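# Place cardboard box on an empty desk or in tote

## Task

Check the room's desks: if any desk has nothing on it, set the cardboard box on that desk; if every desk is occupied, set the box inside the tote near the door so no part sticks out past the tote's rim. The foam blocks must stay in their original spots and orientation, the tote must be resting on the floor at the end, the robot must not tip over or finish leaning, and the result only counts if it holds without the robot supporting anything.

## Robot and tools

ROBOT. A Hello Robot Stretch 4, about 1.6 m tall, with one arm: an omni-wheel base (rim within 0.23 m of the base origin), a lift riding a vertical mast, a telescoping arm reaching forward, a three-joint wrist (yaw, pitch, roll) and a two-finger gripper with bendable steel fingers. Four cameras are fixed to it: head_camera (top of mast, looking forward and down; turn the base to look elsewhere), head_left_camera and head_right_camera (fisheyes aimed more steeply down, showing the base and arm), and wrist_camera (behind the fingers, fingertips near the bottom of its image). Loose objects may occasionally get nudged by outside forces.

FRAMES. Base frame: origin on the floor beneath the base centre, x ahead, y to the left, z up. hand_pose is reported in it; it marks a point between the open fingertips, and with all wrist joints at 0 its axes line up with the base frame. Its printed position may be a little wrong. Odometry frame = base frame at scene start; base_odometry counts wheel rotation only, so slip looks like travel; heading runs -3.142 to 3.142, positive leftward.

execute_actions. Argument "actions" is a list holding one action or none (empty just reports state and images). Argument "cameras" picks images: omitted, null or ["all"] gives all; [] gives none; names are head_camera, head_left_camera, head_right_camera, wrist_camera. An action may contain "base", "joints", or both, plus optional "pace" and "contact_limits"; or it contains only "end_of_arm". Motions in one action begin together and may finish at different times; one action lasts at most 15 s.
- base: one command only, each a relative offset from where the base last measured itself. translate_m: straight drive in metres, forward positive, -2 to 2. strafe_m: sideways in metres, left positive, -2 to 2. rotate_rad: spin in place in radians, counter-clockwise (left) positive, -3.2 to 3.2.
- joints: absolute targets keyed by name. lift_m 0 to 1.2 m; arm_m 0 to 0.55 m extension; wrist_yaw_rad -1.134 to 4.276 (0 ahead, positive left, 3.14 stowed; above 3.4 the arm may interfere); wrist_pitch_rad -1.117 to 4.259 (0 level, 1.57 pointing down); wrist_roll_rad -1.117 to 4.259 (0 fingers level, positive clockwise seen from behind); gripper_m -0.038 to 0.141, the fingertip gap in metres (negative presses tips together). Tolerances for done: 0.004 on lift/arm/gripper, 0.02 yaw and roll, 0.05 pitch. Out-of-range joint targets are clipped and reported; unknown keys or other bad values reject the whole call.
- pace: "slow", "default", "fast", "max"; base up to 0.1/0.3/0.4/0.6 m/s and 1/2/3/4 rad/s. With lift above 0.2 the base is slowed further, down to 0.3 m/s and 1 rad/s at full height.
- contact_limits: only key arm_m, 0 (gentlest) to 0.75 (firmest), default 0.5; the arm halts when it pushes harder.
- end_of_arm: "enable_torque" re-powers any wrist or gripper motor that shut itself off.
Joints or base omitted from an action may still be driving toward an earlier target. To unfold at the start, send lift_m 0.4 with wrist_yaw_rad 0 together.

wait(seconds 0-10): lets time pass without new commands and returns state and images. zoom_image(camera, region [x0,y0,x1,y1] pixels, max 504x504): enlarges part of that camera's latest full image. read_manual(section "licences"): licence text only. finished_scene(scene 1 or 2): ends the scene irreversibly and reports success; the next scene's task follows. If a result reports a stop, later motion calls in the same reply are skipped.

RESULTS. base_status and joint_status: "done"; "off_target" (resting short, may still push); "contact_stop_at_<key>" (hit something, now holding, and that part goes slack so a lift can sag or wheels roll); "limit_stop_at_<name>", e.g. own_body (self-collision, often with gripper tilted up and rolled) or tilt (leaning over 6 degrees: lift, arm, wheels go slack and ignore commands until upright); "torque_fault" (a wrist or gripper motor maxed out and went limp; needs enable_torque). on_its_own lists uncommanded effects; "held at" is the target held. lidar_m: 12 distances in metres, 30-degree sectors, first straight ahead then counter-clockwise (4th left, 7th behind, 10th right); "-" means nothing seen or closer than 0.25 m; misses glass, thin legs and much behind. wrist_depth_mm: 7x7 grid of median depths, 100-2000 mm. turned_by_wheels vs turned_by_imu differing by over about 0.1 rad signals a collision or slip. base_tilt in degrees (forward, right positive). motor_effort: percent of maximum, peak in brackets; wheel values positive mean turning right; a load in a level gripper shifts wrist pitch effort.

GRIPPING. Command gripper_m smaller than the object's width; the readout and "done" do not prove a grasp, but a firm squeeze shows in gripper effort. If tips snag on a surface below, raise the lift.

AVOID. Driving or turning with over 1 kg held and arm_m above 0.2 (worse at fast paces); strong pushes or pulls, especially with the gripper high; pressing the gripper into things (torque faults); dropping, slamming or knocking objects, including the foam blocks and tote. Camera calibration data (intrinsics, T_world_to_cam from base frame) is supplied and can be slightly off.

Each tool is called as name(argument=value, ...) on one line, values as JSON.

## Session

execute_actions(actions=[])

Scene clock: 0.00 s.
base_odometry: x=+0.000 y=+0.000 heading=+0.000 (m, m, rad; odometry frame)
turned_by_wheels: +0.000 (rad since the last result)
turned_by_imu: +0.000 (rad since the last result)
base_tilt: forward=+0.0 right=-0.7 (deg)
lidar_m: 0.67 1.64 1.52 1.08 1.10 1.02 1.11 1.41 1.33 0.99 0.68 0.65
base_status: not commanded
joint_positions: lift_m=+0.250 arm_m=-0.002 wrist_yaw_rad=+3.194 wrist_pitch_rad=-0.016 wrist_roll_rad=-0.019 gripper_m=+0.057
joint_status: not commanded
motor_effort: lift_m=+21 arm_m=-1 wrist_yaw_rad=+2 wrist_pitch_rad=-6 wrist_roll_rad=+0 gripper_m=-4 wheel_0=+1 wheel_1=+0 wheel_2=+0 (%)
hand_pose: x=-0.1236 y=+0.0721 z=+0.4327 quat_wxyz=(-0.026, +0.008, -0.009, +1.000) (m; base frame)
wrist_depth_mm: - - 135 1281 1098 960 878 / - - 135 1281 1118 976 891 / - 113 137 1229 1118 991 904 / - 139 217 1336 1138 1008 917 / 208 1921 1537 1336 1098 1025 904 / 204 1397 204 1229 1098 1008 904 / 199 878 946 - 960 854 878
pictures: head_camera, head_left_camera, head_right_camera, wrist_camera
Images, in order (width x height): head_camera 420x560, head_left_camera 420x672, head_right_camera 420x672, wrist_camera 616x392.

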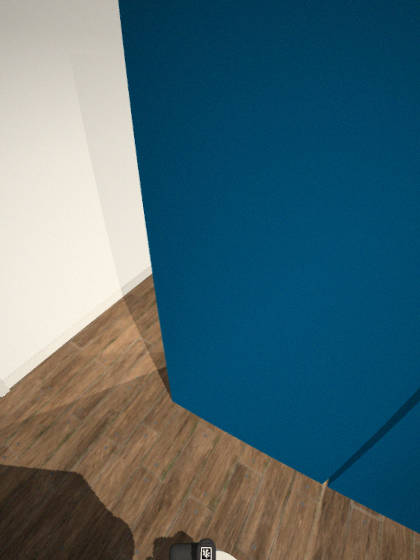

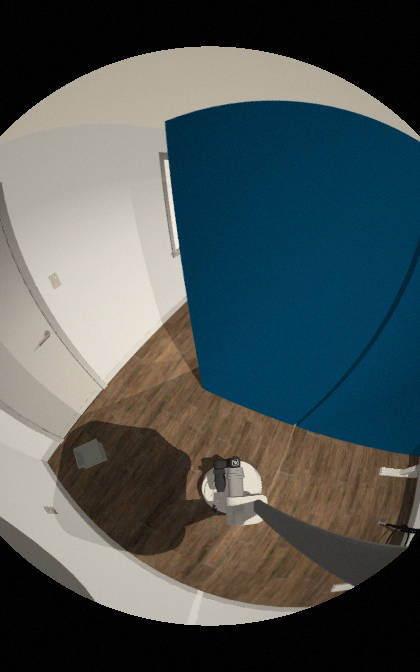

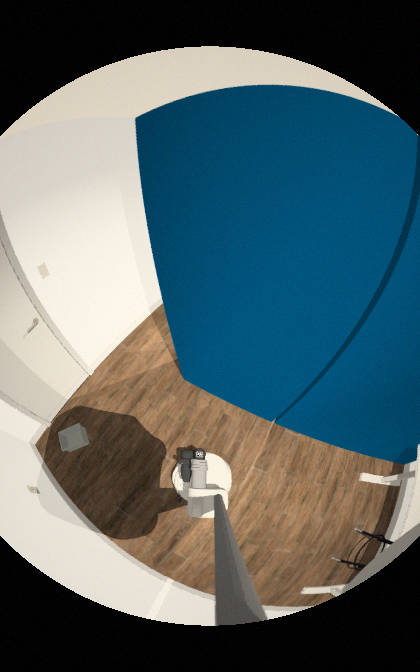

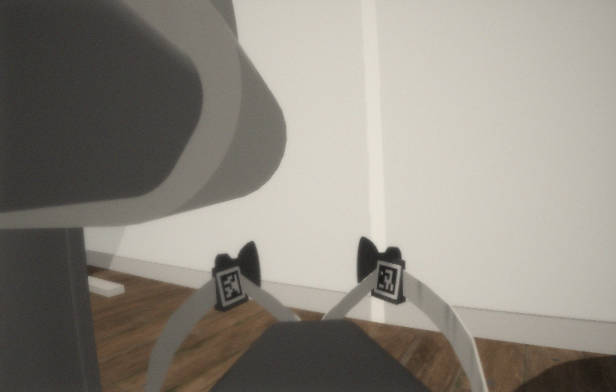

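execute_actions(actions=[{"base": {"rotate_rad": -1.4}}], cameras=["head_camera", "head_left_camera", "head_right_camera"])

Scene clock: 4.53 s.
base_odometry: x=+0.000 y=+0.000 heading=-1.400 (m, m, rad; odometry frame)
turned_by_wheels: -1.400 (rad since the last result)
turned_by_imu: -1.416 (rad since the last result)
base_tilt: forward=+0.0 right=-0.8 (deg)
lidar_m: 0.84 0.64 0.64 0.72 1.55 1.12 1.16 1.01 1.00 1.11 1.37 1.33
base_status: done
joint_positions: lift_m=+0.250 arm_m=-0.002 wrist_yaw_rad=+3.194 wrist_pitch_rad=-0.016 wrist_roll_rad=-0.019 gripper_m=+0.057
joint_status: not commanded
motor_effort: lift_m=+21(21) arm_m=-1(1) wrist_yaw_rad=+2(2) wrist_pitch_rad=-7(6) wrist_roll_rad=+0(0) gripper_m=-4(4) wheel_0=+2(10) wheel_1=+2(11) wheel_2=+2(9) (%)
hand_pose: x=-0.1236 y=+0.0721 z=+0.4327 quat_wxyz=(-0.026, +0.008, -0.009, +1.000) (m; base frame)
wrist_depth_mm: - - 135 1808 1708 1430 1255 / - - 135 1808 1708 1464 1281 / - 113 137 1808 1756 1499 1281 / - 139 217 1708 1708 1499 1281 / 208 1160 1336 1808 1708 1537 1308 / 204 1138 204 1229 1118 1205 1182 / 200 866 931 - 960 854 891
pictures: head_camera, head_left_camera, head_right_camera
Images, in order (width x height): head_camera 420x560, head_left_camera 420x672, head_right_camera 420x672.

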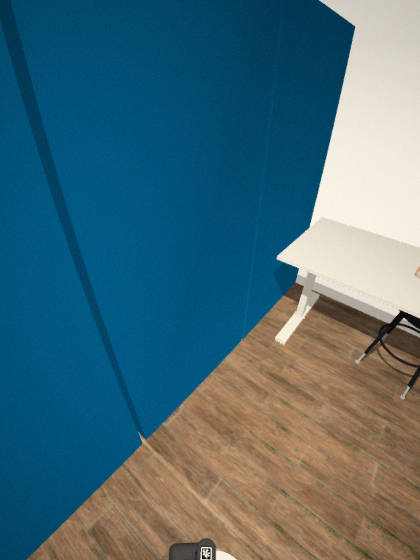

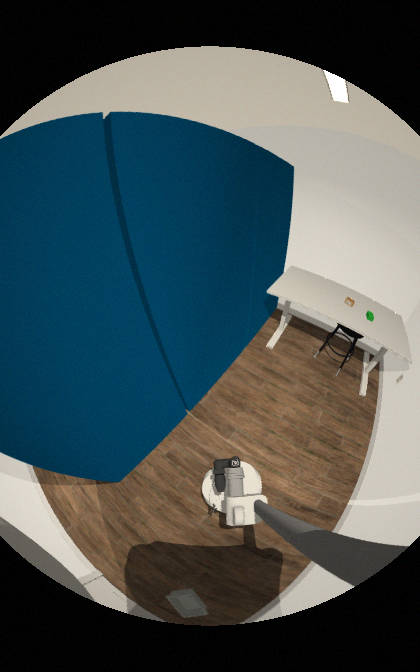

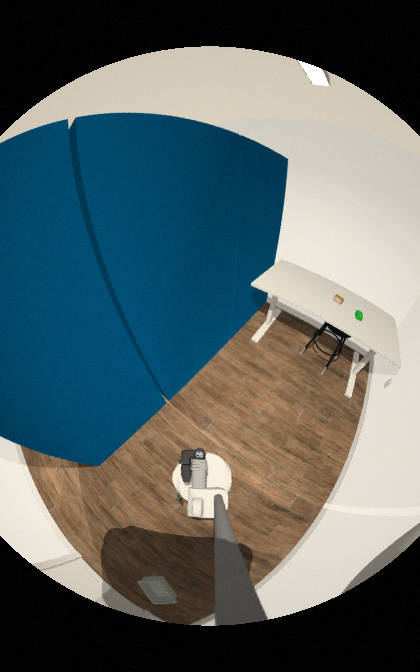

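execute_actions(actions=[{"base": {"rotate_rad": -0.75}}], cameras=["head_camera", "head_left_camera", "head_right_camera"])

Scene clock: 9.30 s.
base_odometry: x=+0.000 y=+0.000 heading=-2.149 (m, m, rad; odometry frame)
turned_by_wheels: -0.750 (rad since the last result)
turned_by_imu: -0.758 (rad since the last result)
base_tilt: forward=+0.0 right=-0.8 (deg)
lidar_m: 1.34 1.01 0.70 0.65 0.67 0.90 1.52 1.06 1.08 0.98 1.04 1.38
base_status: done
joint_positions: lift_m=+0.250 arm_m=-0.002 wrist_yaw_rad=+3.194 wrist_pitch_rad=-0.016 wrist_roll_rad=-0.019 gripper_m=+0.057
joint_status: not commanded
motor_effort: lift_m=+21(21) arm_m=-1(1) wrist_yaw_rad=+3(2) wrist_pitch_rad=-7(6) wrist_roll_rad=+0(0) gripper_m=-1(4) wheel_0=+2(7) wheel_1=+1(10) wheel_2=+2(8) (%)
hand_pose: x=-0.1236 y=+0.0721 z=+0.4327 quat_wxyz=(-0.026, +0.008, -0.009, +1.000) (m; base frame)
wrist_depth_mm: - - 135 1618 1661 1708 1708 / - - 135 1661 1708 1708 1661 / - 113 137 1618 1708 1708 1756 / - 138 217 1661 1708 1756 1756 / 208 1661 1708 1708 1756 1756 1756 / 204 1160 204 1229 1098 1229 1138 / 200 878 946 - 976 854 866
pictures: head_camera, head_left_camera, head_right_camera
Images, in order (width x height): head_camera 420x560, head_left_camera 420x672, head_right_camera 420x672.

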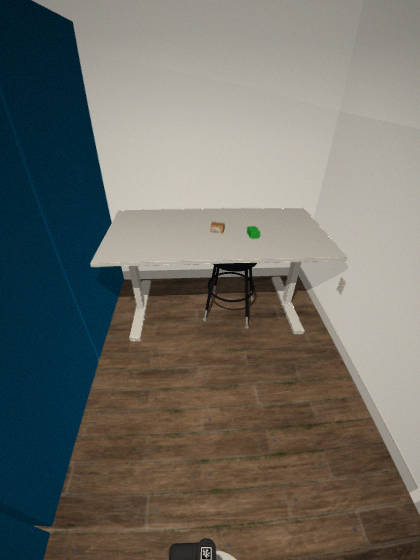

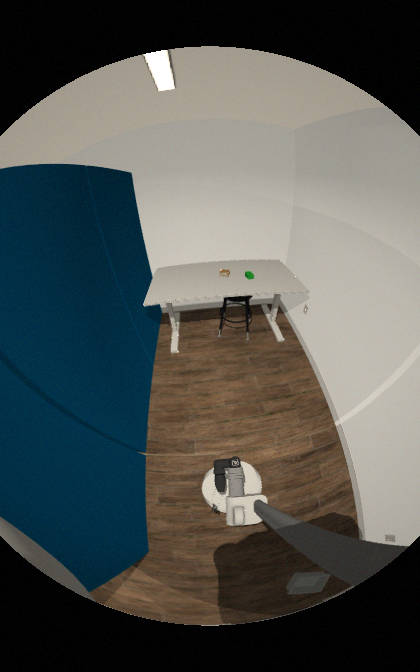

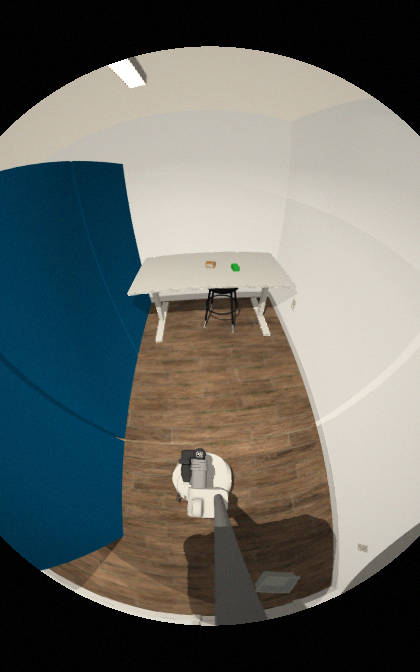

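execute_actions(actions=[{"base": {"rotate_rad": 3.0}, "pace": "fast"}], cameras=["head_camera", "head_left_camera", "head_right_camera"])

Scene clock: 44.03 s.
base_odometry: x=+0.000 y=+0.000 heading=+0.850 (m, m, rad; odometry frame)
turned_by_wheels: +3.000 (rad since the last result)
turned_by_imu: +3.038 (rad since the last result)
base_tilt: forward=-0.1 right=-0.7 (deg)
lidar_m: 1.50 1.04 1.16 1.02 1.02 1.24 1.34 1.28 0.74 0.65 0.66 0.77
base_status: done
joint_positions: lift_m=+0.250 arm_m=-0.002 wrist_yaw_rad=+3.194 wrist_pitch_rad=-0.016 wrist_roll_rad=-0.019 gripper_m=+0.057
joint_status: not commanded
motor_effort: lift_m=+21(21) arm_m=-1(1) wrist_yaw_rad=+3(2) wrist_pitch_rad=-6(6) wrist_roll_rad=+0(1) gripper_m=-4(3) wheel_0=-2(12) wheel_1=-1(9) wheel_2=-2(17) (%)
hand_pose: x=-0.1236 y=+0.0721 z=+0.4327 quat_wxyz=(-0.026, +0.008, -0.009, +1.000) (m; base frame)
wrist_depth_mm: - - 135 - - 1430 1098 / - - 135 - - 1499 1118 / - 113 137 1756 - 1464 1160 / - 138 217 - - 1499 1138 / 209 1921 - - 1921 1576 1138 / 205 1397 205 1229 1098 1229 1118 / 200 878 946 - 960 854 878
pictures: head_camera, head_left_camera, head_right_camera
Images, in order (width x height): head_camera 420x560, head_left_camera 420x672, head_right_camera 420x672.

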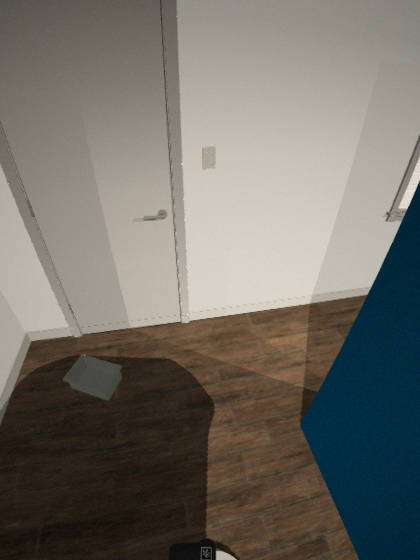

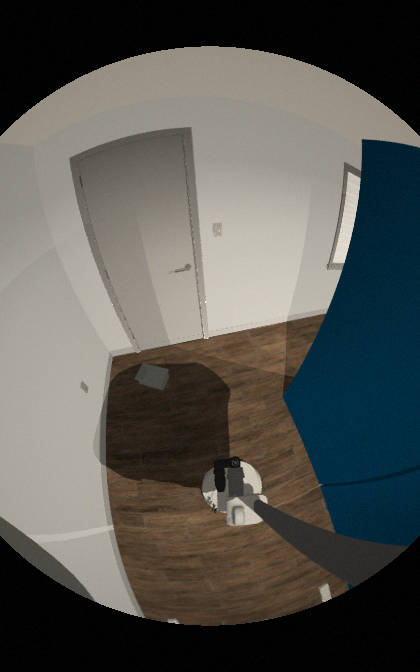

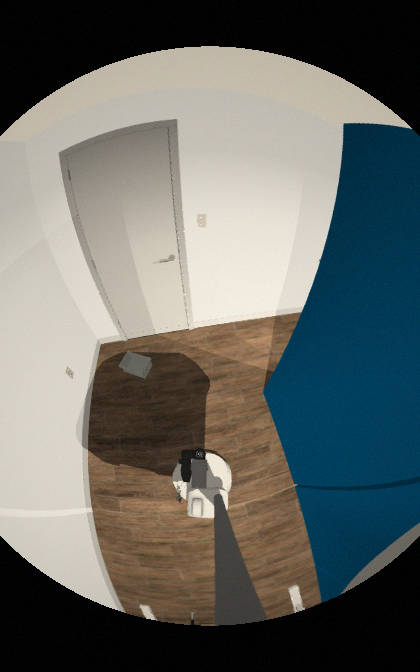

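execute_actions(actions=[{"base": {"translate_m": 1.05}, "pace": "fast"}], cameras=["head_right_camera"])

execute_actions(actions=[{"base": {"rotate_rad": -1.45}, "pace": "fast"}], cameras=["head_camera", "head_left_camera", "head_right_camera"])

Scene clock: 52.57 s.
base_odometry: x=+0.693 y=+0.789 heading=+0.851 (m, m, rad; odometry frame)
turned_by_wheels: +0.000 (rad since the last result)
turned_by_imu: +0.000 (rad since the last result)
base_tilt: forward=+0.0 right=-0.7 (deg)
lidar_m: 0.54 0.49 0.64 0.57 1.25 1.51 2.81 0.87 0.56 0.85 1.04 0.61
base_status: done
joint_positions: lift_m=+0.250 arm_m=-0.002 wrist_yaw_rad=+3.194 wrist_pitch_rad=-0.016 wrist_roll_rad=-0.019 gripper_m=+0.057
joint_status: not commanded
motor_effort: lift_m=+21(21) arm_m=-1(1) wrist_yaw_rad=+2(2) wrist_pitch_rad=-5(8) wrist_roll_rad=+0(0) gripper_m=-1(1) wheel_0=+2(9) wheel_1=+2(8) wheel_2=+0(20) (%)
hand_pose: x=-0.1236 y=+0.0721 z=+0.4327 quat_wxyz=(-0.026, +0.008, -0.009, +1.000) (m; base frame)
wrist_depth_mm: - - 135 - - 1756 1366 / - - 135 - - 1808 1366 / - 113 137 - - 1863 1336 / - 139 216 - - 1921 1366 / 208 1576 - - 1983 1808 1397 / 206 1281 204 1255 1098 1229 1182 / 200 878 946 - 946 866 904
pictures: head_right_camera
Images, in order (width x height): head_right_camera 420x672.

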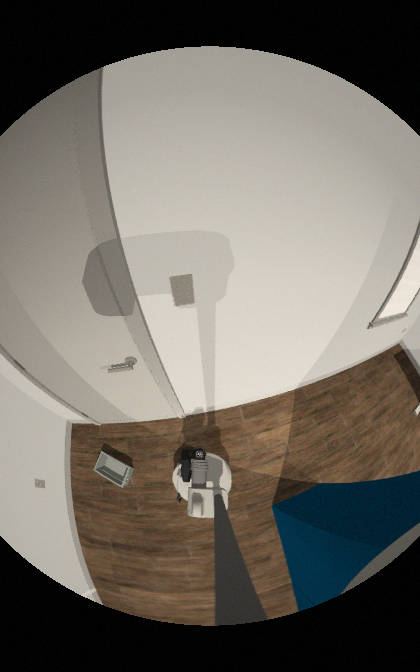

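Scene clock: 54.23 s.
base_odometry: x=+0.693 y=+0.789 heading=-0.599 (m, m, rad; odometry frame)
turned_by_wheels: -1.449 (rad since the last result)
turned_by_imu: -1.467 (rad since the last result)
base_tilt: forward=+0.0 right=-0.7 (deg)
lidar_m: 2.68 0.91 0.59 0.52 0.52 0.70 0.71 1.28 1.58 2.36 0.70 0.56
base_status: done
joint_positions: lift_m=+0.250 arm_m=-0.002 wrist_yaw_rad=+3.194 wrist_pitch_rad=-0.016 wrist_roll_rad=-0.019 gripper_m=+0.057
joint_status: not commanded
motor_effort: lift_m=+21(21) arm_m=-1(1) wrist_yaw_rad=+2(2) wrist_pitch_rad=-6(6) wrist_roll_rad=+0(0) gripper_m=-2(4) wheel_0=+3(9) wheel_1=+2(11) wheel_2=+3(9) (%)
hand_pose: x=-0.1236 y=+0.0721 z=+0.4327 quat_wxyz=(-0.026, +0.008, -0.009, +1.000) (m; base frame)
wrist_depth_mm: - - 135 1366 1397 842 609 / - - 135 1366 1397 866 615 / - 113 137 1430 1430 904 634 / - 138 217 1397 1430 878 640 / 208 1366 1397 1430 1281 891 647 / 204 1366 205 991 960 854 640 / 199 878 931 - 960 798 634
pictures: head_camera, head_left_camera, head_right_camera
Images, in order (width x height): head_camera 420x560, head_left_camera 420x672, head_right_camera 420x672.

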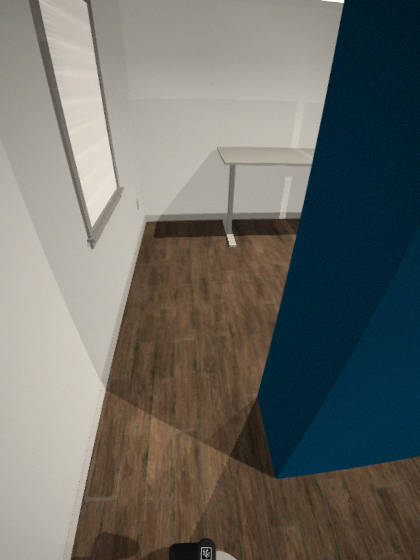

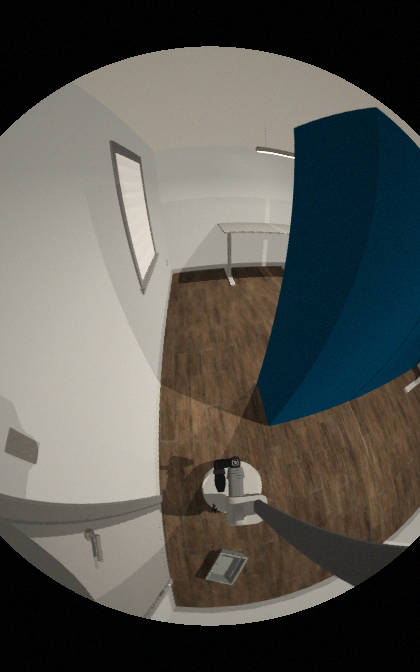

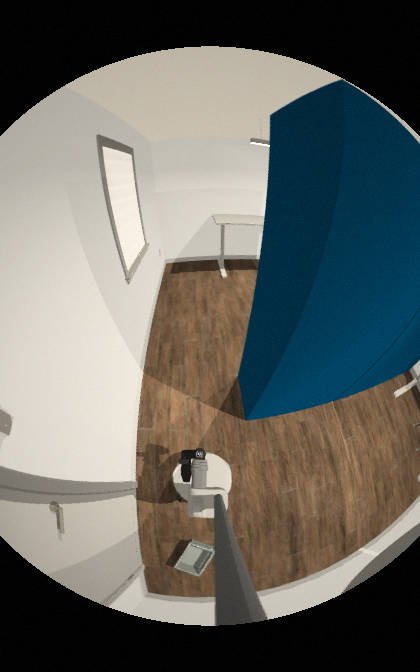

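execute_actions(actions=[{"base": {"strafe_m": 0.13}}], cameras=[])

execute_actions(actions=[{"base": {"translate_m": 1.4}, "pace": "fast"}], cameras=[])

execute_actions(actions=[{"base": {"rotate_rad": -0.8}, "pace": "fast"}], cameras=["head_camera", "head_left_camera", "head_right_camera"])

Scene clock: 70.43 s.
base_odometry: x=+0.766 y=+0.897 heading=-0.599 (m, m, rad; odometry frame)
turned_by_wheels: +0.000 (rad since the last result)
turned_by_imu: +0.001 (rad since the last result)
base_tilt: forward=-0.1 right=-0.8 (deg)
lidar_m: 2.73 0.66 0.43 0.39 0.40 0.53 0.61 0.62 1.64 2.49 0.70 0.65
base_status: done
joint_positions: lift_m=+0.250 arm_m=-0.002 wrist_yaw_rad=+3.194 wrist_pitch_rad=-0.016 wrist_roll_rad=-0.019 gripper_m=+0.057
joint_status: not commanded
motor_effort: lift_m=+21(21) arm_m=-1(1) wrist_yaw_rad=+2(2) wrist_pitch_rad=-5(7) wrist_roll_rad=+0(1) gripper_m=-2(4) wheel_0=-3(11) wheel_1=+1(10) wheel_2=+0(1) (%)
hand_pose: x=-0.1236 y=+0.0721 z=+0.4327 quat_wxyz=(-0.026, +0.008, -0.009, +1.000) (m; base frame)
wrist_depth_mm: - - 135 1366 1182 609 455 / - - 135 1397 1229 634 462 / - 113 137 1430 1255 640 462 / - 139 216 1430 1308 654 469 / 208 1397 1430 1430 931 661 469 / 205 1397 205 946 931 615 473 / 201 866 842 - 931 591 480
pictures: none
No camera images: the call's "cameras" was empty. Leave "cameras" out to get every camera's image.

Scene clock: 75.23 s.
base_odometry: x=+1.922 y=+0.108 heading=-0.599 (m, m, rad; odometry frame)
turned_by_wheels: +0.000 (rad since the last result)
turned_by_imu: +0.000 (rad since the last result)
base_tilt: forward=-0.1 right=-0.8 (deg)
lidar_m: 1.29 0.84 0.58 0.52 0.56 0.75 1.59 0.60 0.61 1.43 2.00 1.34
base_status: done
joint_positions: lift_m=+0.250 arm_m=-0.002 wrist_yaw_rad=+3.194 wrist_pitch_rad=-0.016 wrist_roll_rad=-0.019 gripper_m=+0.057
joint_status: not commanded
motor_effort: lift_m=+21(21) arm_m=-1(1) wrist_yaw_rad=+2(3) wrist_pitch_rad=-6(4) wrist_roll_rad=+0(1) gripper_m=-2(5) wheel_0=+3(10) wheel_1=+1(9) wheel_2=+0(18) (%)
hand_pose: x=-0.1236 y=+0.0721 z=+0.4327 quat_wxyz=(-0.026, +0.008, -0.009, +1.000) (m; base frame)
wrist_depth_mm: - - 135 - 1576 904 647 / - - 135 - 1576 904 654 / - 113 137 - 1618 931 676 / - 139 216 - 1708 946 676 / 208 1008 - - 1308 960 683 / 205 991 205 1229 1098 904 676 / 200 820 960 - 946 809 668
pictures: none
No camera images: the call's "cameras" was empty. Leave "cameras" out to get every camera's image.

Scene clock: 76.53 s.
base_odometry: x=+1.922 y=+0.108 heading=-1.398 (m, m, rad; odometry frame)
turned_by_wheels: -0.800 (rad since the last result)
turned_by_imu: -0.809 (rad since the last result)
base_tilt: forward=+0.0 right=-0.7 (deg)
lidar_m: 1.59 1.33 1.49 0.66 0.51 0.54 0.59 1.00 0.93 0.59 0.81 2.35
base_status: done
joint_positions: lift_m=+0.250 arm_m=-0.002 wrist_yaw_rad=+3.194 wrist_pitch_rad=-0.016 wrist_roll_rad=-0.019 gripper_m=+0.057
joint_status: not commanded
motor_effort: lift_m=+21(21) arm_m=-1(1) wrist_yaw_rad=+2(2) wrist_pitch_rad=-6(6) wrist_roll_rad=+0(0) gripper_m=-2(3) wheel_0=+1(10) wheel_1=+2(11) wheel_2=+1(9) (%)
hand_pose: x=-0.1236 y=+0.0721 z=+0.4327 quat_wxyz=(-0.026, +0.008, -0.009, +1.000) (m; base frame)
wrist_depth_mm: - - 135 788 661 549 492 / - - 135 788 654 554 496 / - 113 137 768 668 569 500 / - 139 216 820 676 569 504 / 208 1430 1060 831 634 574 517 / 205 1336 204 778 647 569 512 / 200 878 976 - 668 564 521
pictures: head_camera, head_left_camera, head_right_camera
Images, in order (width x height): head_camera 420x560, head_left_camera 420x672, head_right_camera 420x672.

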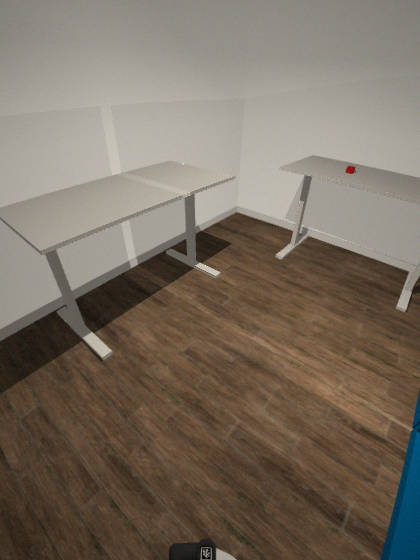

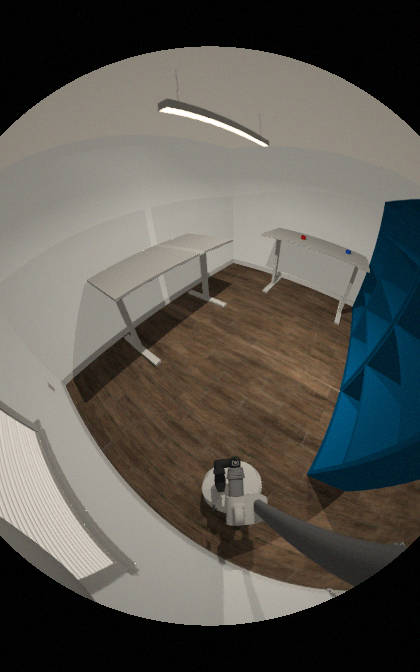

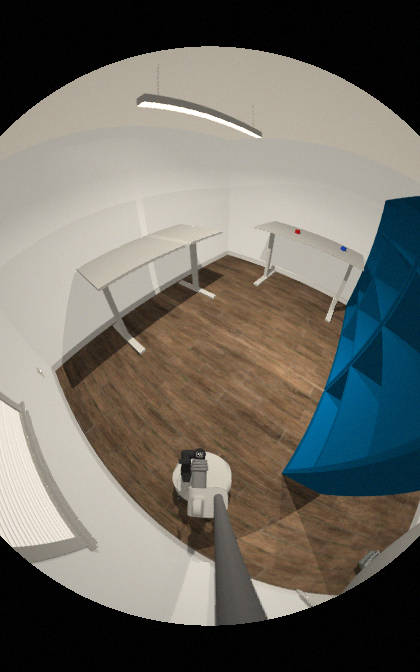

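zoom_image(camera="head_camera", region=[0, 140, 260, 270])

Region (0, 140, 260, 270) of head_camera's 420x560 image, scaled by 1.938, with more detail than that image has.

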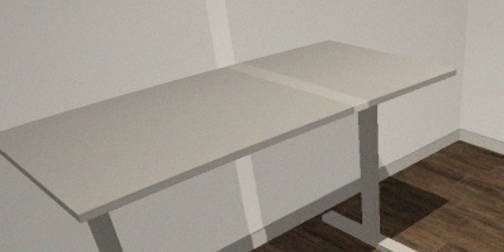

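execute_actions(actions=[{"base": {"rotate_rad": 0.86}, "pace": "fast"}], cameras=[])

execute_actions(actions=[{"base": {"translate_m": -1.45}, "pace": "fast", "joints": {"lift_m": 0.2}}], cameras=["head_left_camera"])

Scene clock: 94.90 s.
base_odometry: x=+1.922 y=+0.108 heading=-0.539 (m, m, rad; odometry frame)
turned_by_wheels: +0.860 (rad since the last result)
turned_by_imu: +0.871 (rad since the last result)
base_tilt: forward=-0.1 right=-0.8 (deg)
lidar_m: 1.30 0.76 0.57 0.53 0.59 0.78 1.92 0.60 0.62 1.64 1.90 1.30
base_status: done
joint_positions: lift_m=+0.250 arm_m=-0.002 wrist_yaw_rad=+3.194 wrist_pitch_rad=-0.016 wrist_roll_rad=-0.019 gripper_m=+0.057
joint_status: not commanded
motor_effort: lift_m=+21(21) arm_m=-1(1) wrist_yaw_rad=+3(2) wrist_pitch_rad=-6(7) wrist_roll_rad=+0(0) gripper_m=-3(6) wheel_0=-3(9) wheel_1=-1(8) wheel_2=-1(14) (%)
hand_pose: x=-0.1236 y=+0.0721 z=+0.4327 quat_wxyz=(-0.026, +0.008, -0.009, +1.000) (m; base frame)
wrist_depth_mm: - - 135 - 1863 1008 683 / - - 135 - 1983 1025 707 / - 113 137 - - 1008 707 / - 139 217 - - 1042 723 / 208 891 - - 1576 1060 723 / 205 866 204 1229 1098 991 732 / 200 750 931 - 960 831 715
pictures: none
No camera images: the call's "cameras" was empty. Leave "cameras" out to get every camera's image.

Scene clock: 99.80 s.
base_odometry: x=+0.678 y=+0.852 heading=-0.539 (m, m, rad; odometry frame)
turned_by_wheels: +0.000 (rad since the last result)
turned_by_imu: +0.003 (rad since the last result)
base_tilt: forward=-0.1 right=-0.8 (deg)
lidar_m: 2.32 0.76 0.51 0.43 0.45 0.68 1.18 1.27 1.63 2.21 0.70 0.65
base_status: done
joint_positions: lift_m=+0.200 arm_m=-0.002 wrist_yaw_rad=+3.194 wrist_pitch_rad=-0.016 wrist_roll_rad=-0.019 gripper_m=+0.057
joint_status: all done
motor_effort: lift_m=+18(19) arm_m=-1(1) wrist_yaw_rad=+3(2) wrist_pitch_rad=-6(8) wrist_roll_rad=+0(1) gripper_m=-3(4) wheel_0=-2(9) wheel_1=-1(8) wheel_2=+0(18) (%)
hand_pose: x=-0.1236 y=+0.0721 z=+0.3830 quat_wxyz=(-0.026, +0.008, -0.009, +1.000) (m; base frame)
wrist_depth_mm: - - 135 1336 1308 842 580 / - - 135 1336 1336 866 597 / - 113 137 1336 1336 878 603 / - 139 216 1366 1366 891 615 / 208 1397 1366 1397 1397 904 621 / 205 1229 204 904 854 854 621 / 200 798 831 - 866 750 615
pictures: head_left_camera
Images, in order (width x height): head_left_camera 420x672.

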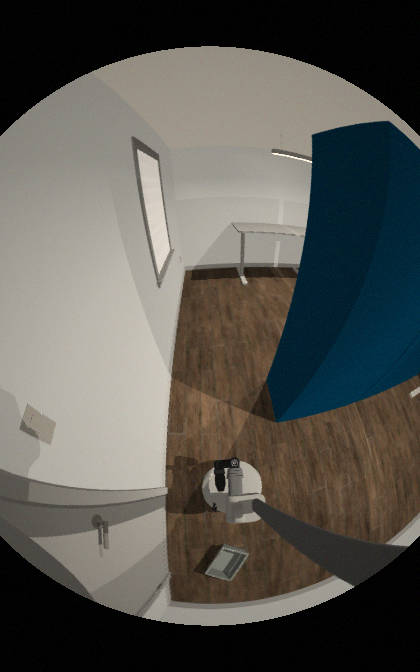

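execute_actions(actions=[{"base": {"rotate_rad": -1.555}, "pace": "fast"}], cameras=[])

execute_actions(actions=[{"base": {"translate_m": 1.6}, "pace": "fast", "joints": {"lift_m": 0.2}}], cameras=["head_camera", "head_left_camera"])

Scene clock: 117.63 s.
base_odometry: x=+0.678 y=+0.852 heading=-2.093 (m, m, rad; odometry frame)
turned_by_wheels: -1.555 (rad since the last result)
turned_by_imu: -1.572 (rad since the last result)
base_tilt: forward=+0.0 right=-0.8 (deg)
lidar_m: 2.05 0.70 0.64 2.11 0.76 0.51 0.49 0.46 0.69 0.50 1.27 1.67
base_status: done
joint_positions: lift_m=+0.200 arm_m=-0.002 wrist_yaw_rad=+3.194 wrist_pitch_rad=-0.016 wrist_roll_rad=-0.019 gripper_m=+0.057
joint_status: not commanded
motor_effort: lift_m=+18(18) arm_m=-1(1) wrist_yaw_rad=+2(2) wrist_pitch_rad=-6(4) wrist_roll_rad=+0(1) gripper_m=-4(3) wheel_0=+2(9) wheel_1=+1(12) wheel_2=+3(11) (%)
hand_pose: x=-0.1236 y=+0.0721 z=+0.3830 quat_wxyz=(-0.026, +0.008, -0.009, +1.000) (m; base frame)
wrist_depth_mm: - - 135 615 621 609 609 / - - 135 621 621 609 615 / - 113 137 627 634 615 615 / - 139 216 640 634 627 621 / 209 634 627 634 640 634 627 / 205 640 205 634 647 640 634 / 200 640 640 - 647 634 634
pictures: none
No camera images: the call's "cameras" was empty. Leave "cameras" out to get every camera's image.

Scene clock: 122.93 s.
base_odometry: x=-0.120 y=-0.535 heading=-2.093 (m, m, rad; odometry frame)
turned_by_wheels: +0.000 (rad since the last result)
turned_by_imu: +0.000 (rad since the last result)
base_tilt: forward=+0.0 right=-0.7 (deg)
lidar_m: 0.81 0.76 0.55 0.50 0.51 0.72 2.06 1.63 1.22 1.15 1.22 0.87
base_status: done
joint_positions: lift_m=+0.200 arm_m=-0.002 wrist_yaw_rad=+3.194 wrist_pitch_rad=-0.016 wrist_roll_rad=-0.019 gripper_m=+0.057
joint_status: all done
motor_effort: lift_m=+18(20) arm_m=-1(1) wrist_yaw_rad=+2(2) wrist_pitch_rad=-8(7) wrist_roll_rad=+1(1) gripper_m=-4(5) wheel_0=+2(8) wheel_1=+3(10) wheel_2=+2(7) (%)
hand_pose: x=-0.1236 y=+0.0721 z=+0.3830 quat_wxyz=(-0.026, +0.008, -0.009, +1.000) (m; base frame)
wrist_depth_mm: - - 135 - - 904 634 / - - 135 - - 931 640 / - 113 137 - - 960 654 / - 139 217 - - 976 661 / 208 1983 1863 - 1808 991 668 / 206 1229 205 1118 976 917 668 / 200 778 831 - 854 768 668
pictures: head_camera, head_left_camera
Images, in order (width x height): head_camera 420x560, head_left_camera 420x672.

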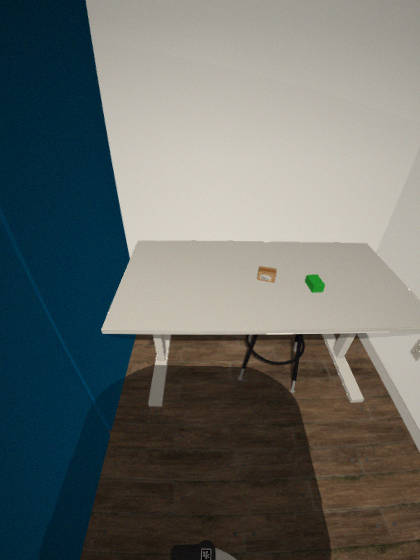

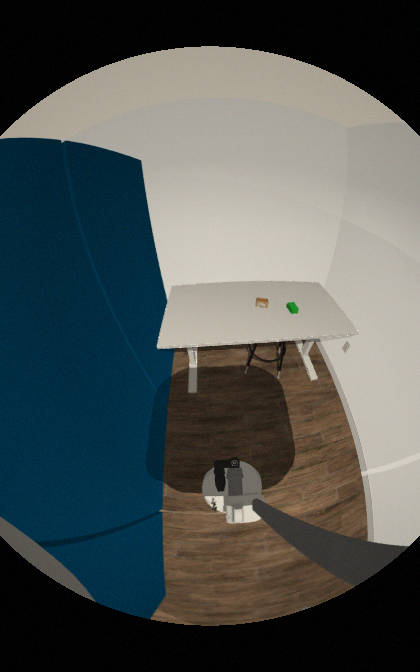

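zoom_image(camera="head_camera", region=[230, 240, 350, 320])

Region (230, 240, 350, 320) of head_camera's 420x560 image, scaled by 4.200, with more detail than that image has.

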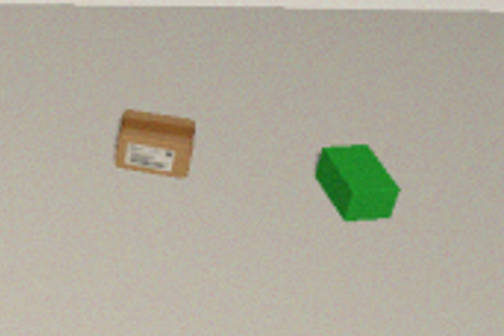

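execute_actions(actions=[{"base": {"strafe_m": -0.18}, "joints": {"lift_m": 0.92, "wrist_yaw_rad": 0.0, "gripper_m": 0.13}}], cameras=[])

execute_actions(actions=[{"base": {"translate_m": 0.4}, "joints": {"wrist_pitch_rad": 0.6}}], cameras=["head_camera", "wrist_camera"])

Scene clock: 149.07 s.
base_odometry: x=-0.276 y=-0.445 heading=-2.093 (m, m, rad; odometry frame)
turned_by_wheels: +0.000 (rad since the last result)
turned_by_imu: +0.001 (rad since the last result)
base_tilt: forward=+0.0 right=-0.8 (deg)
lidar_m: 0.82 0.85 0.73 0.68 0.71 0.99 1.59 1.46 1.04 0.97 1.04 0.81
base_status: done
joint_positions: lift_m=+0.920 arm_m=-0.002 wrist_yaw_rad=+0.000 wrist_pitch_rad=-0.016 wrist_roll_rad=-0.019 gripper_m=+0.130
joint_status: all done
motor_effort: lift_m=+24(26) arm_m=-1(1) wrist_yaw_rad=+2(6) wrist_pitch_rad=-5(6) wrist_roll_rad=-1(1) gripper_m=-1(3) wheel_0=+1(11) wheel_1=-1(10) wheel_2=+0(3) (%)
hand_pose: x=+0.4575 y=-0.0873 z=+1.1025 quat_wxyz=(+1.000, -0.009, -0.008, +0.000) (m; base frame)
wrist_depth_mm: 1138 1397 1397 1397 1397 1430 1205 / 1138 1430 1336 1430 1397 1430 1229 / 1160 1430 1430 1397 1397 1430 1229 / 1138 1397 1430 1430 1397 1464 1229 / 1118 1397 1430 1464 1430 1499 1255 / 1098 1118 1025 165 960 1025 1025 / 891 831 891 - 842 788 788
pictures: none
No camera images: the call's "cameras" was empty. Leave "cameras" out to get every camera's image.

Scene clock: 151.90 s.
base_odometry: x=-0.476 y=-0.791 heading=-2.093 (m, m, rad; odometry frame)
turned_by_wheels: +0.000 (rad since the last result)
turned_by_imu: +0.000 (rad since the last result)
base_tilt: forward=+0.0 right=-0.7 (deg)
lidar_m: 0.40 0.44 0.60 0.68 0.72 0.99 1.99 1.44 1.05 0.98 0.66 0.45
base_status: done
joint_positions: lift_m=+0.920 arm_m=-0.002 wrist_yaw_rad=+0.000 wrist_pitch_rad=+0.602 wrist_roll_rad=-0.019 gripper_m=+0.130
joint_status: all done
motor_effort: lift_m=+24(24) arm_m=-1(1) wrist_yaw_rad=+2(1) wrist_pitch_rad=-4(2) wrist_roll_rad=-1(0) gripper_m=+2(1) wheel_0=+3(10) wheel_1=+1(6) wheel_2=-3(15) (%)
hand_pose: x=+0.4069 y=-0.0874 z=+0.9347 quat_wxyz=(+0.955, -0.009, +0.296, +0.003) (m; base frame)
wrist_depth_mm: 917 917 917 946 946 960 976 / 976 976 976 976 1008 976 1008 / 809 788 778 732 759 750 750 / 634 634 621 615 609 585 603 / 530 525 530 521 512 508 500 / 445 436 424 165 427 424 430 / 402 404 402 - 407 1060 1060
pictures: head_camera, wrist_camera
camera_calibration (this result's frames):
wrist_camera: T_world_to_cam=[[-0.0174332, -0.999777, -0.0118996, -0.0665505], [-0.59499, 0.0199382, -0.803486, 1.04489], [0.803544, -0.00692722, -0.595205, 0.460325], [0, 0, 0, 1]] pos_world=[0.250648, -0.0841802, 1.11275]
Images, in order (width x height): head_camera 420x560, wrist_camera 616x392.

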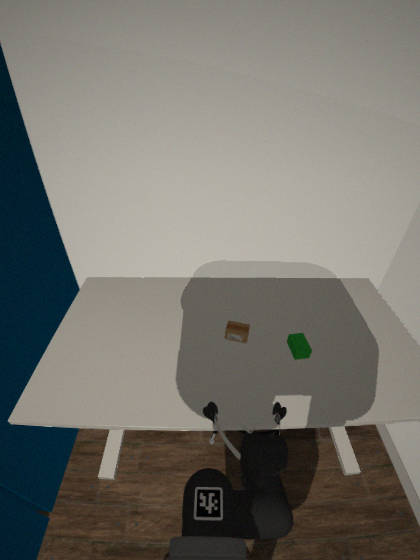

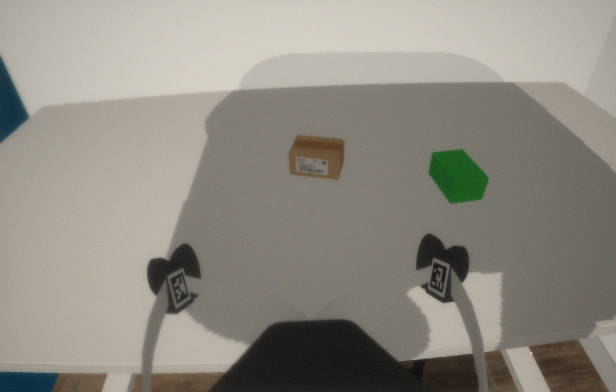

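zoom_image(camera="wrist_camera", region=[260, 110, 400, 210])

Region (260, 110, 400, 210) of wrist_camera's 616x392 image, scaled by 3.600; it fills the top 360 rows of this view, and the rest is white.

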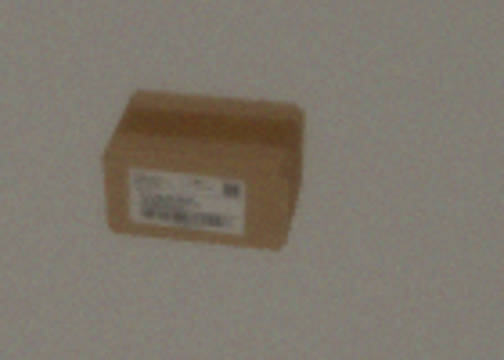

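execute_actions(actions=[{"base": {"translate_m": 0.15}, "joints": {"arm_m": 0.24, "wrist_yaw_rad": -0.1, "gripper_m": 0.141, "lift_m": 0.84}}], cameras=["head_camera", "wrist_camera"])

Scene clock: 183.23 s.
base_odometry: x=-0.550 y=-0.921 heading=-2.093 (m, m, rad; odometry frame)
turned_by_wheels: +0.000 (rad since the last result)
turned_by_imu: +0.001 (rad since the last result)
base_tilt: forward=+0.0 right=-0.8 (deg)
lidar_m: 0.28 0.29 0.42 0.67 0.71 0.99 2.11 1.41 1.03 0.96 0.44 0.31
base_status: done
joint_positions: lift_m=+0.840 arm_m=+0.239 wrist_yaw_rad=-0.100 wrist_pitch_rad=+0.602 wrist_roll_rad=-0.019 gripper_m=+0.141
joint_status: all done
motor_effort: lift_m=+18(26) arm_m=+6(6) wrist_yaw_rad=+2(1) wrist_pitch_rad=-5(3) wrist_roll_rad=+0(0) gripper_m=+0(1) wheel_0=+4(9) wheel_1=+3(7) wheel_2=-1(7) (%)
hand_pose: x=+0.6377 y=-0.1107 z=+0.8552 quat_wxyz=(+0.954, +0.006, +0.296, -0.045) (m; base frame)
wrist_depth_mm: 535 549 569 591 615 640 654 / 569 597 621 640 676 699 699 / 615 627 615 597 603 591 591 / 504 500 496 488 484 477 473 / 418 415 415 413 407 389 397 / 355 343 338 168 332 336 297 / 317 307 317 - 314 301 297
pictures: head_camera, wrist_camera
camera_calibration (this result's frames):
wrist_camera: T_world_to_cam=[[-0.117097, -0.993049, -0.0118958, -0.022462], [-0.590206, 0.0792186, -0.803356, 1.12222], [0.798715, -0.0870498, -0.59538, 0.221767], [0, 0, 0, 1]] pos_world=[0.482582, -0.0919018, 1.03331]
Images, in order (width x height): head_camera 420x560, wrist_camera 616x392.

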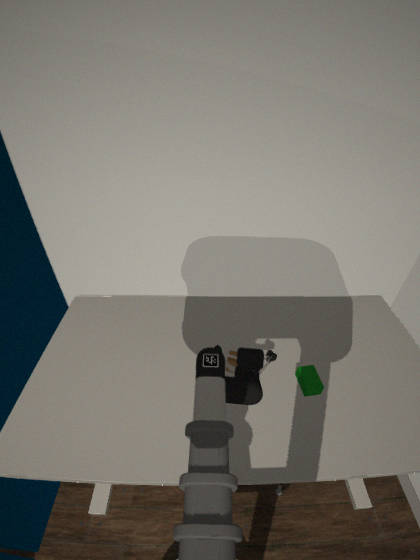

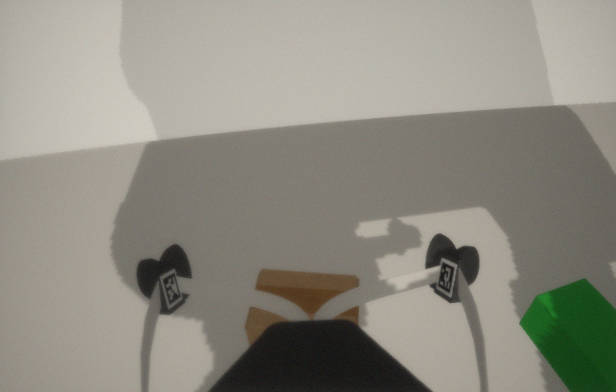

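execute_actions(actions=[{"base": {"strafe_m": 0.018}, "joints": {"arm_m": 0.27, "wrist_yaw_rad": -0.2, "lift_m": 0.81}}], cameras=["head_camera", "wrist_camera"])

Scene clock: 199.20 s.
base_odometry: x=-0.535 y=-0.930 heading=-2.093 (m, m, rad; odometry frame)
turned_by_wheels: +0.000 (rad since the last result)
turned_by_imu: +0.001 (rad since the last result)
base_tilt: forward=+0.0 right=-0.8 (deg)
lidar_m: 0.27 0.30 0.39 0.66 0.70 0.95 2.18 1.46 1.04 0.99 0.42 0.31
base_status: done
joint_positions: lift_m=+0.810 arm_m=+0.269 wrist_yaw_rad=-0.200 wrist_pitch_rad=+0.602 wrist_roll_rad=-0.019 gripper_m=+0.141
joint_status: all done
motor_effort: lift_m=+17(17) arm_m=+6(8) wrist_yaw_rad=+1(0) wrist_pitch_rad=-4(7) wrist_roll_rad=-1(1) gripper_m=+0(1) wheel_0=-1(9) wheel_1=+0(9) wheel_2=+0(0) (%)
hand_pose: x=+0.6555 y=-0.1329 z=+0.8252 quat_wxyz=(+0.951, +0.021, +0.296, -0.092) (m; base frame)
wrist_depth_mm: 492 521 544 585 621 654 699 / 535 564 603 640 668 691 707 / 564 559 549 544 535 539 535 / 455 455 445 439 436 433 430 / 373 373 373 373 366 351 359 / 317 310 277 168 301 301 289 / 282 279 281 - 282 273 276
pictures: head_camera, wrist_camera
camera_calibration (this result's frames):
wrist_camera: T_world_to_cam=[[-0.21555, -0.97642, -0.0118949, 0.0239854], [-0.579407, 0.137693, -0.803323, 1.11103], [0.786019, -0.166265, -0.595424, 0.185591], [0, 0, 0, 1]] pos_world=[0.503028, -0.0987039, 1.0033]
Images, in order (width x height): head_camera 420x560, wrist_camera 616x392.

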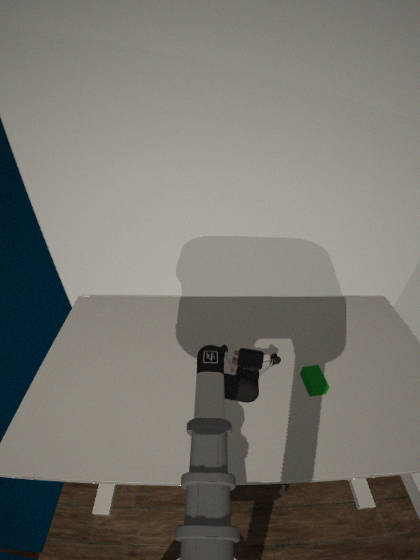

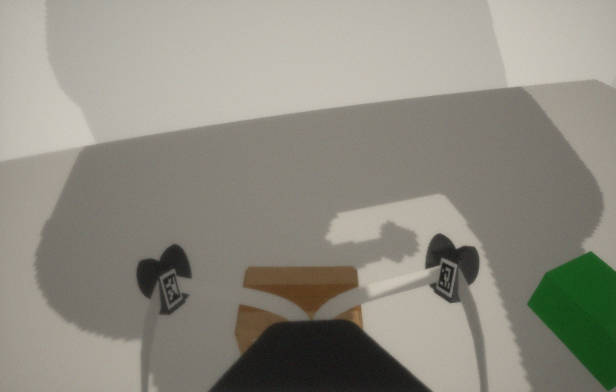

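execute_actions(actions=[{"joints": {"lift_m": 0.768}, "pace": "slow"}], cameras=["head_camera", "wrist_camera"])

Scene clock: 208.40 s.
base_odometry: x=-0.535 y=-0.930 heading=-2.093 (m, m, rad; odometry frame)
turned_by_wheels: +0.000 (rad since the last result)
turned_by_imu: +0.001 (rad since the last result)
base_tilt: forward=+0.0 right=-0.8 (deg)
lidar_m: 0.28 0.30 0.40 0.66 0.70 0.98 2.19 1.41 1.04 0.99 0.44 0.31
base_status: not commanded
joint_positions: lift_m=+0.768 arm_m=+0.269 wrist_yaw_rad=-0.200 wrist_pitch_rad=+0.602 wrist_roll_rad=-0.019 gripper_m=+0.141
joint_status: all done
motor_effort: lift_m=+17(19) arm_m=+6(7) wrist_yaw_rad=+2(2) wrist_pitch_rad=-6(6) wrist_roll_rad=+0(0) gripper_m=+0(2) wheel_0=-1(1) wheel_1=+0(0) wheel_2=+0(0) (%)
hand_pose: x=+0.6555 y=-0.1329 z=+0.7832 quat_wxyz=(+0.951, +0.021, +0.296, -0.092) (m; base frame)
wrist_depth_mm: 492 521 549 585 621 676 699 / 525 559 585 609 597 603 609 / 488 477 469 462 459 455 452 / 382 379 379 373 368 368 364 / 319 317 297 247 301 298 303 / 272 263 237 168 254 256 262 / 242 236 243 - 239 230 -
pictures: head_camera, wrist_camera
camera_calibration (this result's frames):
wrist_camera: T_world_to_cam=[[-0.21555, -0.97642, -0.0118949, 0.0234865], [-0.579406, 0.137693, -0.803324, 1.07731], [0.786019, -0.166265, -0.595424, 0.160601], [0, 0, 0, 1]] pos_world=[0.503029, -0.0987039, 0.961337]
Images, in order (width x height): head_camera 420x560, wrist_camera 616x392.

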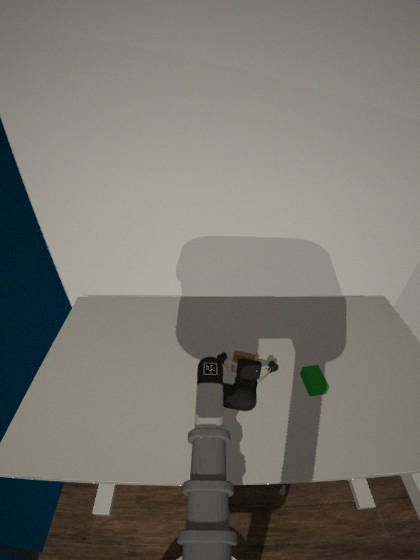

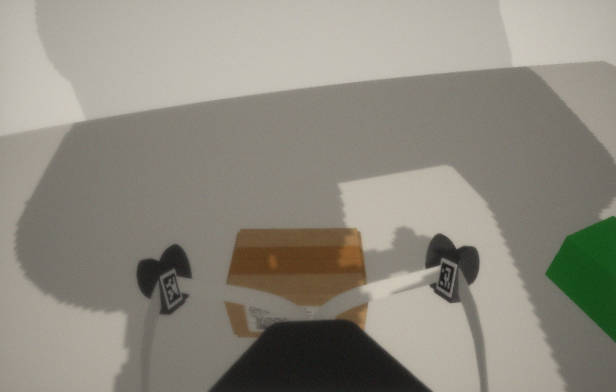

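execute_actions(actions=[{"joints": {"lift_m": 0.755, "arm_m": 0.28}, "pace": "slow"}], cameras=[])

execute_actions(actions=[{"joints": {"gripper_m": 0.05}}], cameras=["head_camera", "wrist_camera"])

Scene clock: 218.30 s.
base_odometry: x=-0.535 y=-0.930 heading=-2.093 (m, m, rad; odometry frame)
turned_by_wheels: +0.000 (rad since the last result)
turned_by_imu: +0.001 (rad since the last result)
base_tilt: forward=+0.0 right=-0.7 (deg)
lidar_m: 0.27 0.28 0.35 0.65 0.71 0.97 2.19 1.47 1.06 0.99 0.43 0.30
base_status: not commanded
joint_positions: lift_m=+0.755 arm_m=+0.279 wrist_yaw_rad=-0.200 wrist_pitch_rad=+0.602 wrist_roll_rad=-0.019 gripper_m=+0.141
joint_status: all done
motor_effort: lift_m=+17(17) arm_m=+7(7) wrist_yaw_rad=+1(1) wrist_pitch_rad=-6(5) wrist_roll_rad=+0(0) gripper_m=+1(3) wheel_0=-1(1) wheel_1=+1(0) wheel_2=+0(0) (%)
hand_pose: x=+0.6655 y=-0.1329 z=+0.7702 quat_wxyz=(+0.951, +0.021, +0.296, -0.092) (m; base frame)
wrist_depth_mm: 484 508 539 569 609 654 683 / 521 549 574 574 564 569 574 / 459 449 442 433 430 427 427 / 364 359 357 353 349 345 343 / 301 300 281 229 285 282 287 / 257 249 220 167 239 242 245 / 228 224 230 - 225 219 -
pictures: none
No camera images: the call's "cameras" was empty. Leave "cameras" out to get every camera's image.

Scene clock: 220.23 s.
base_odometry: x=-0.535 y=-0.930 heading=-2.093 (m, m, rad; odometry frame)
turned_by_wheels: +0.000 (rad since the last result)
turned_by_imu: +0.000 (rad since the last result)
base_tilt: forward=+0.0 right=-0.8 (deg)
lidar_m: 0.25 0.30 0.37 0.66 0.72 0.96 2.19 1.45 1.05 0.99 0.42 0.28
base_status: not commanded
joint_positions: lift_m=+0.755 arm_m=+0.279 wrist_yaw_rad=-0.200 wrist_pitch_rad=+0.602 wrist_roll_rad=-0.019 gripper_m=+0.050
joint_status: all done
motor_effort: lift_m=+17(17) arm_m=+7(7) wrist_yaw_rad=+1(2) wrist_pitch_rad=-7(6) wrist_roll_rad=+1(0) gripper_m=-19(16) wheel_0=-1(1) wheel_1=+0(0) wheel_2=+0(0) (%)
hand_pose: x=+0.6654 y=-0.1328 z=+0.7701 quat_wxyz=(+0.950, +0.021, +0.296, -0.092) (m; base frame)
wrist_depth_mm: 480 508 539 574 609 647 683 / 521 549 569 569 564 569 564 / 459 449 439 433 427 424 424 / 362 359 355 351 347 345 342 / 300 297 236 219 219 290 286 / 256 249 195 195 200 240 246 / 227 222 223 - 224 220 -
pictures: head_camera, wrist_camera
camera_calibration (this result's frames):
wrist_camera: T_world_to_cam=[[-0.215565, -0.976417, -0.0118853, 0.0254801], [-0.579825, 0.137783, -0.803006, 1.07254], [0.785707, -0.166209, -0.595852, 0.145553], [0, 0, 0, 1]] pos_world=[0.513013, -0.098706, 0.948284]
Images, in order (width x height): head_camera 420x560, wrist_camera 616x392.

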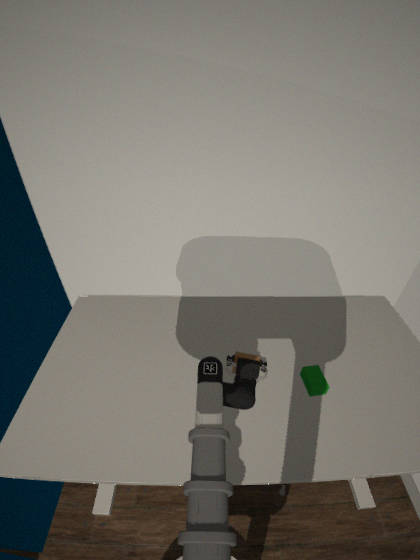

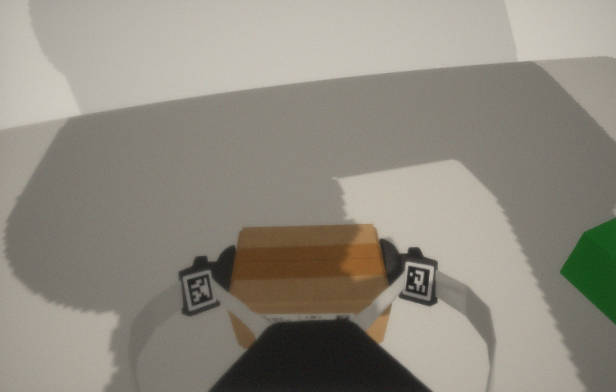

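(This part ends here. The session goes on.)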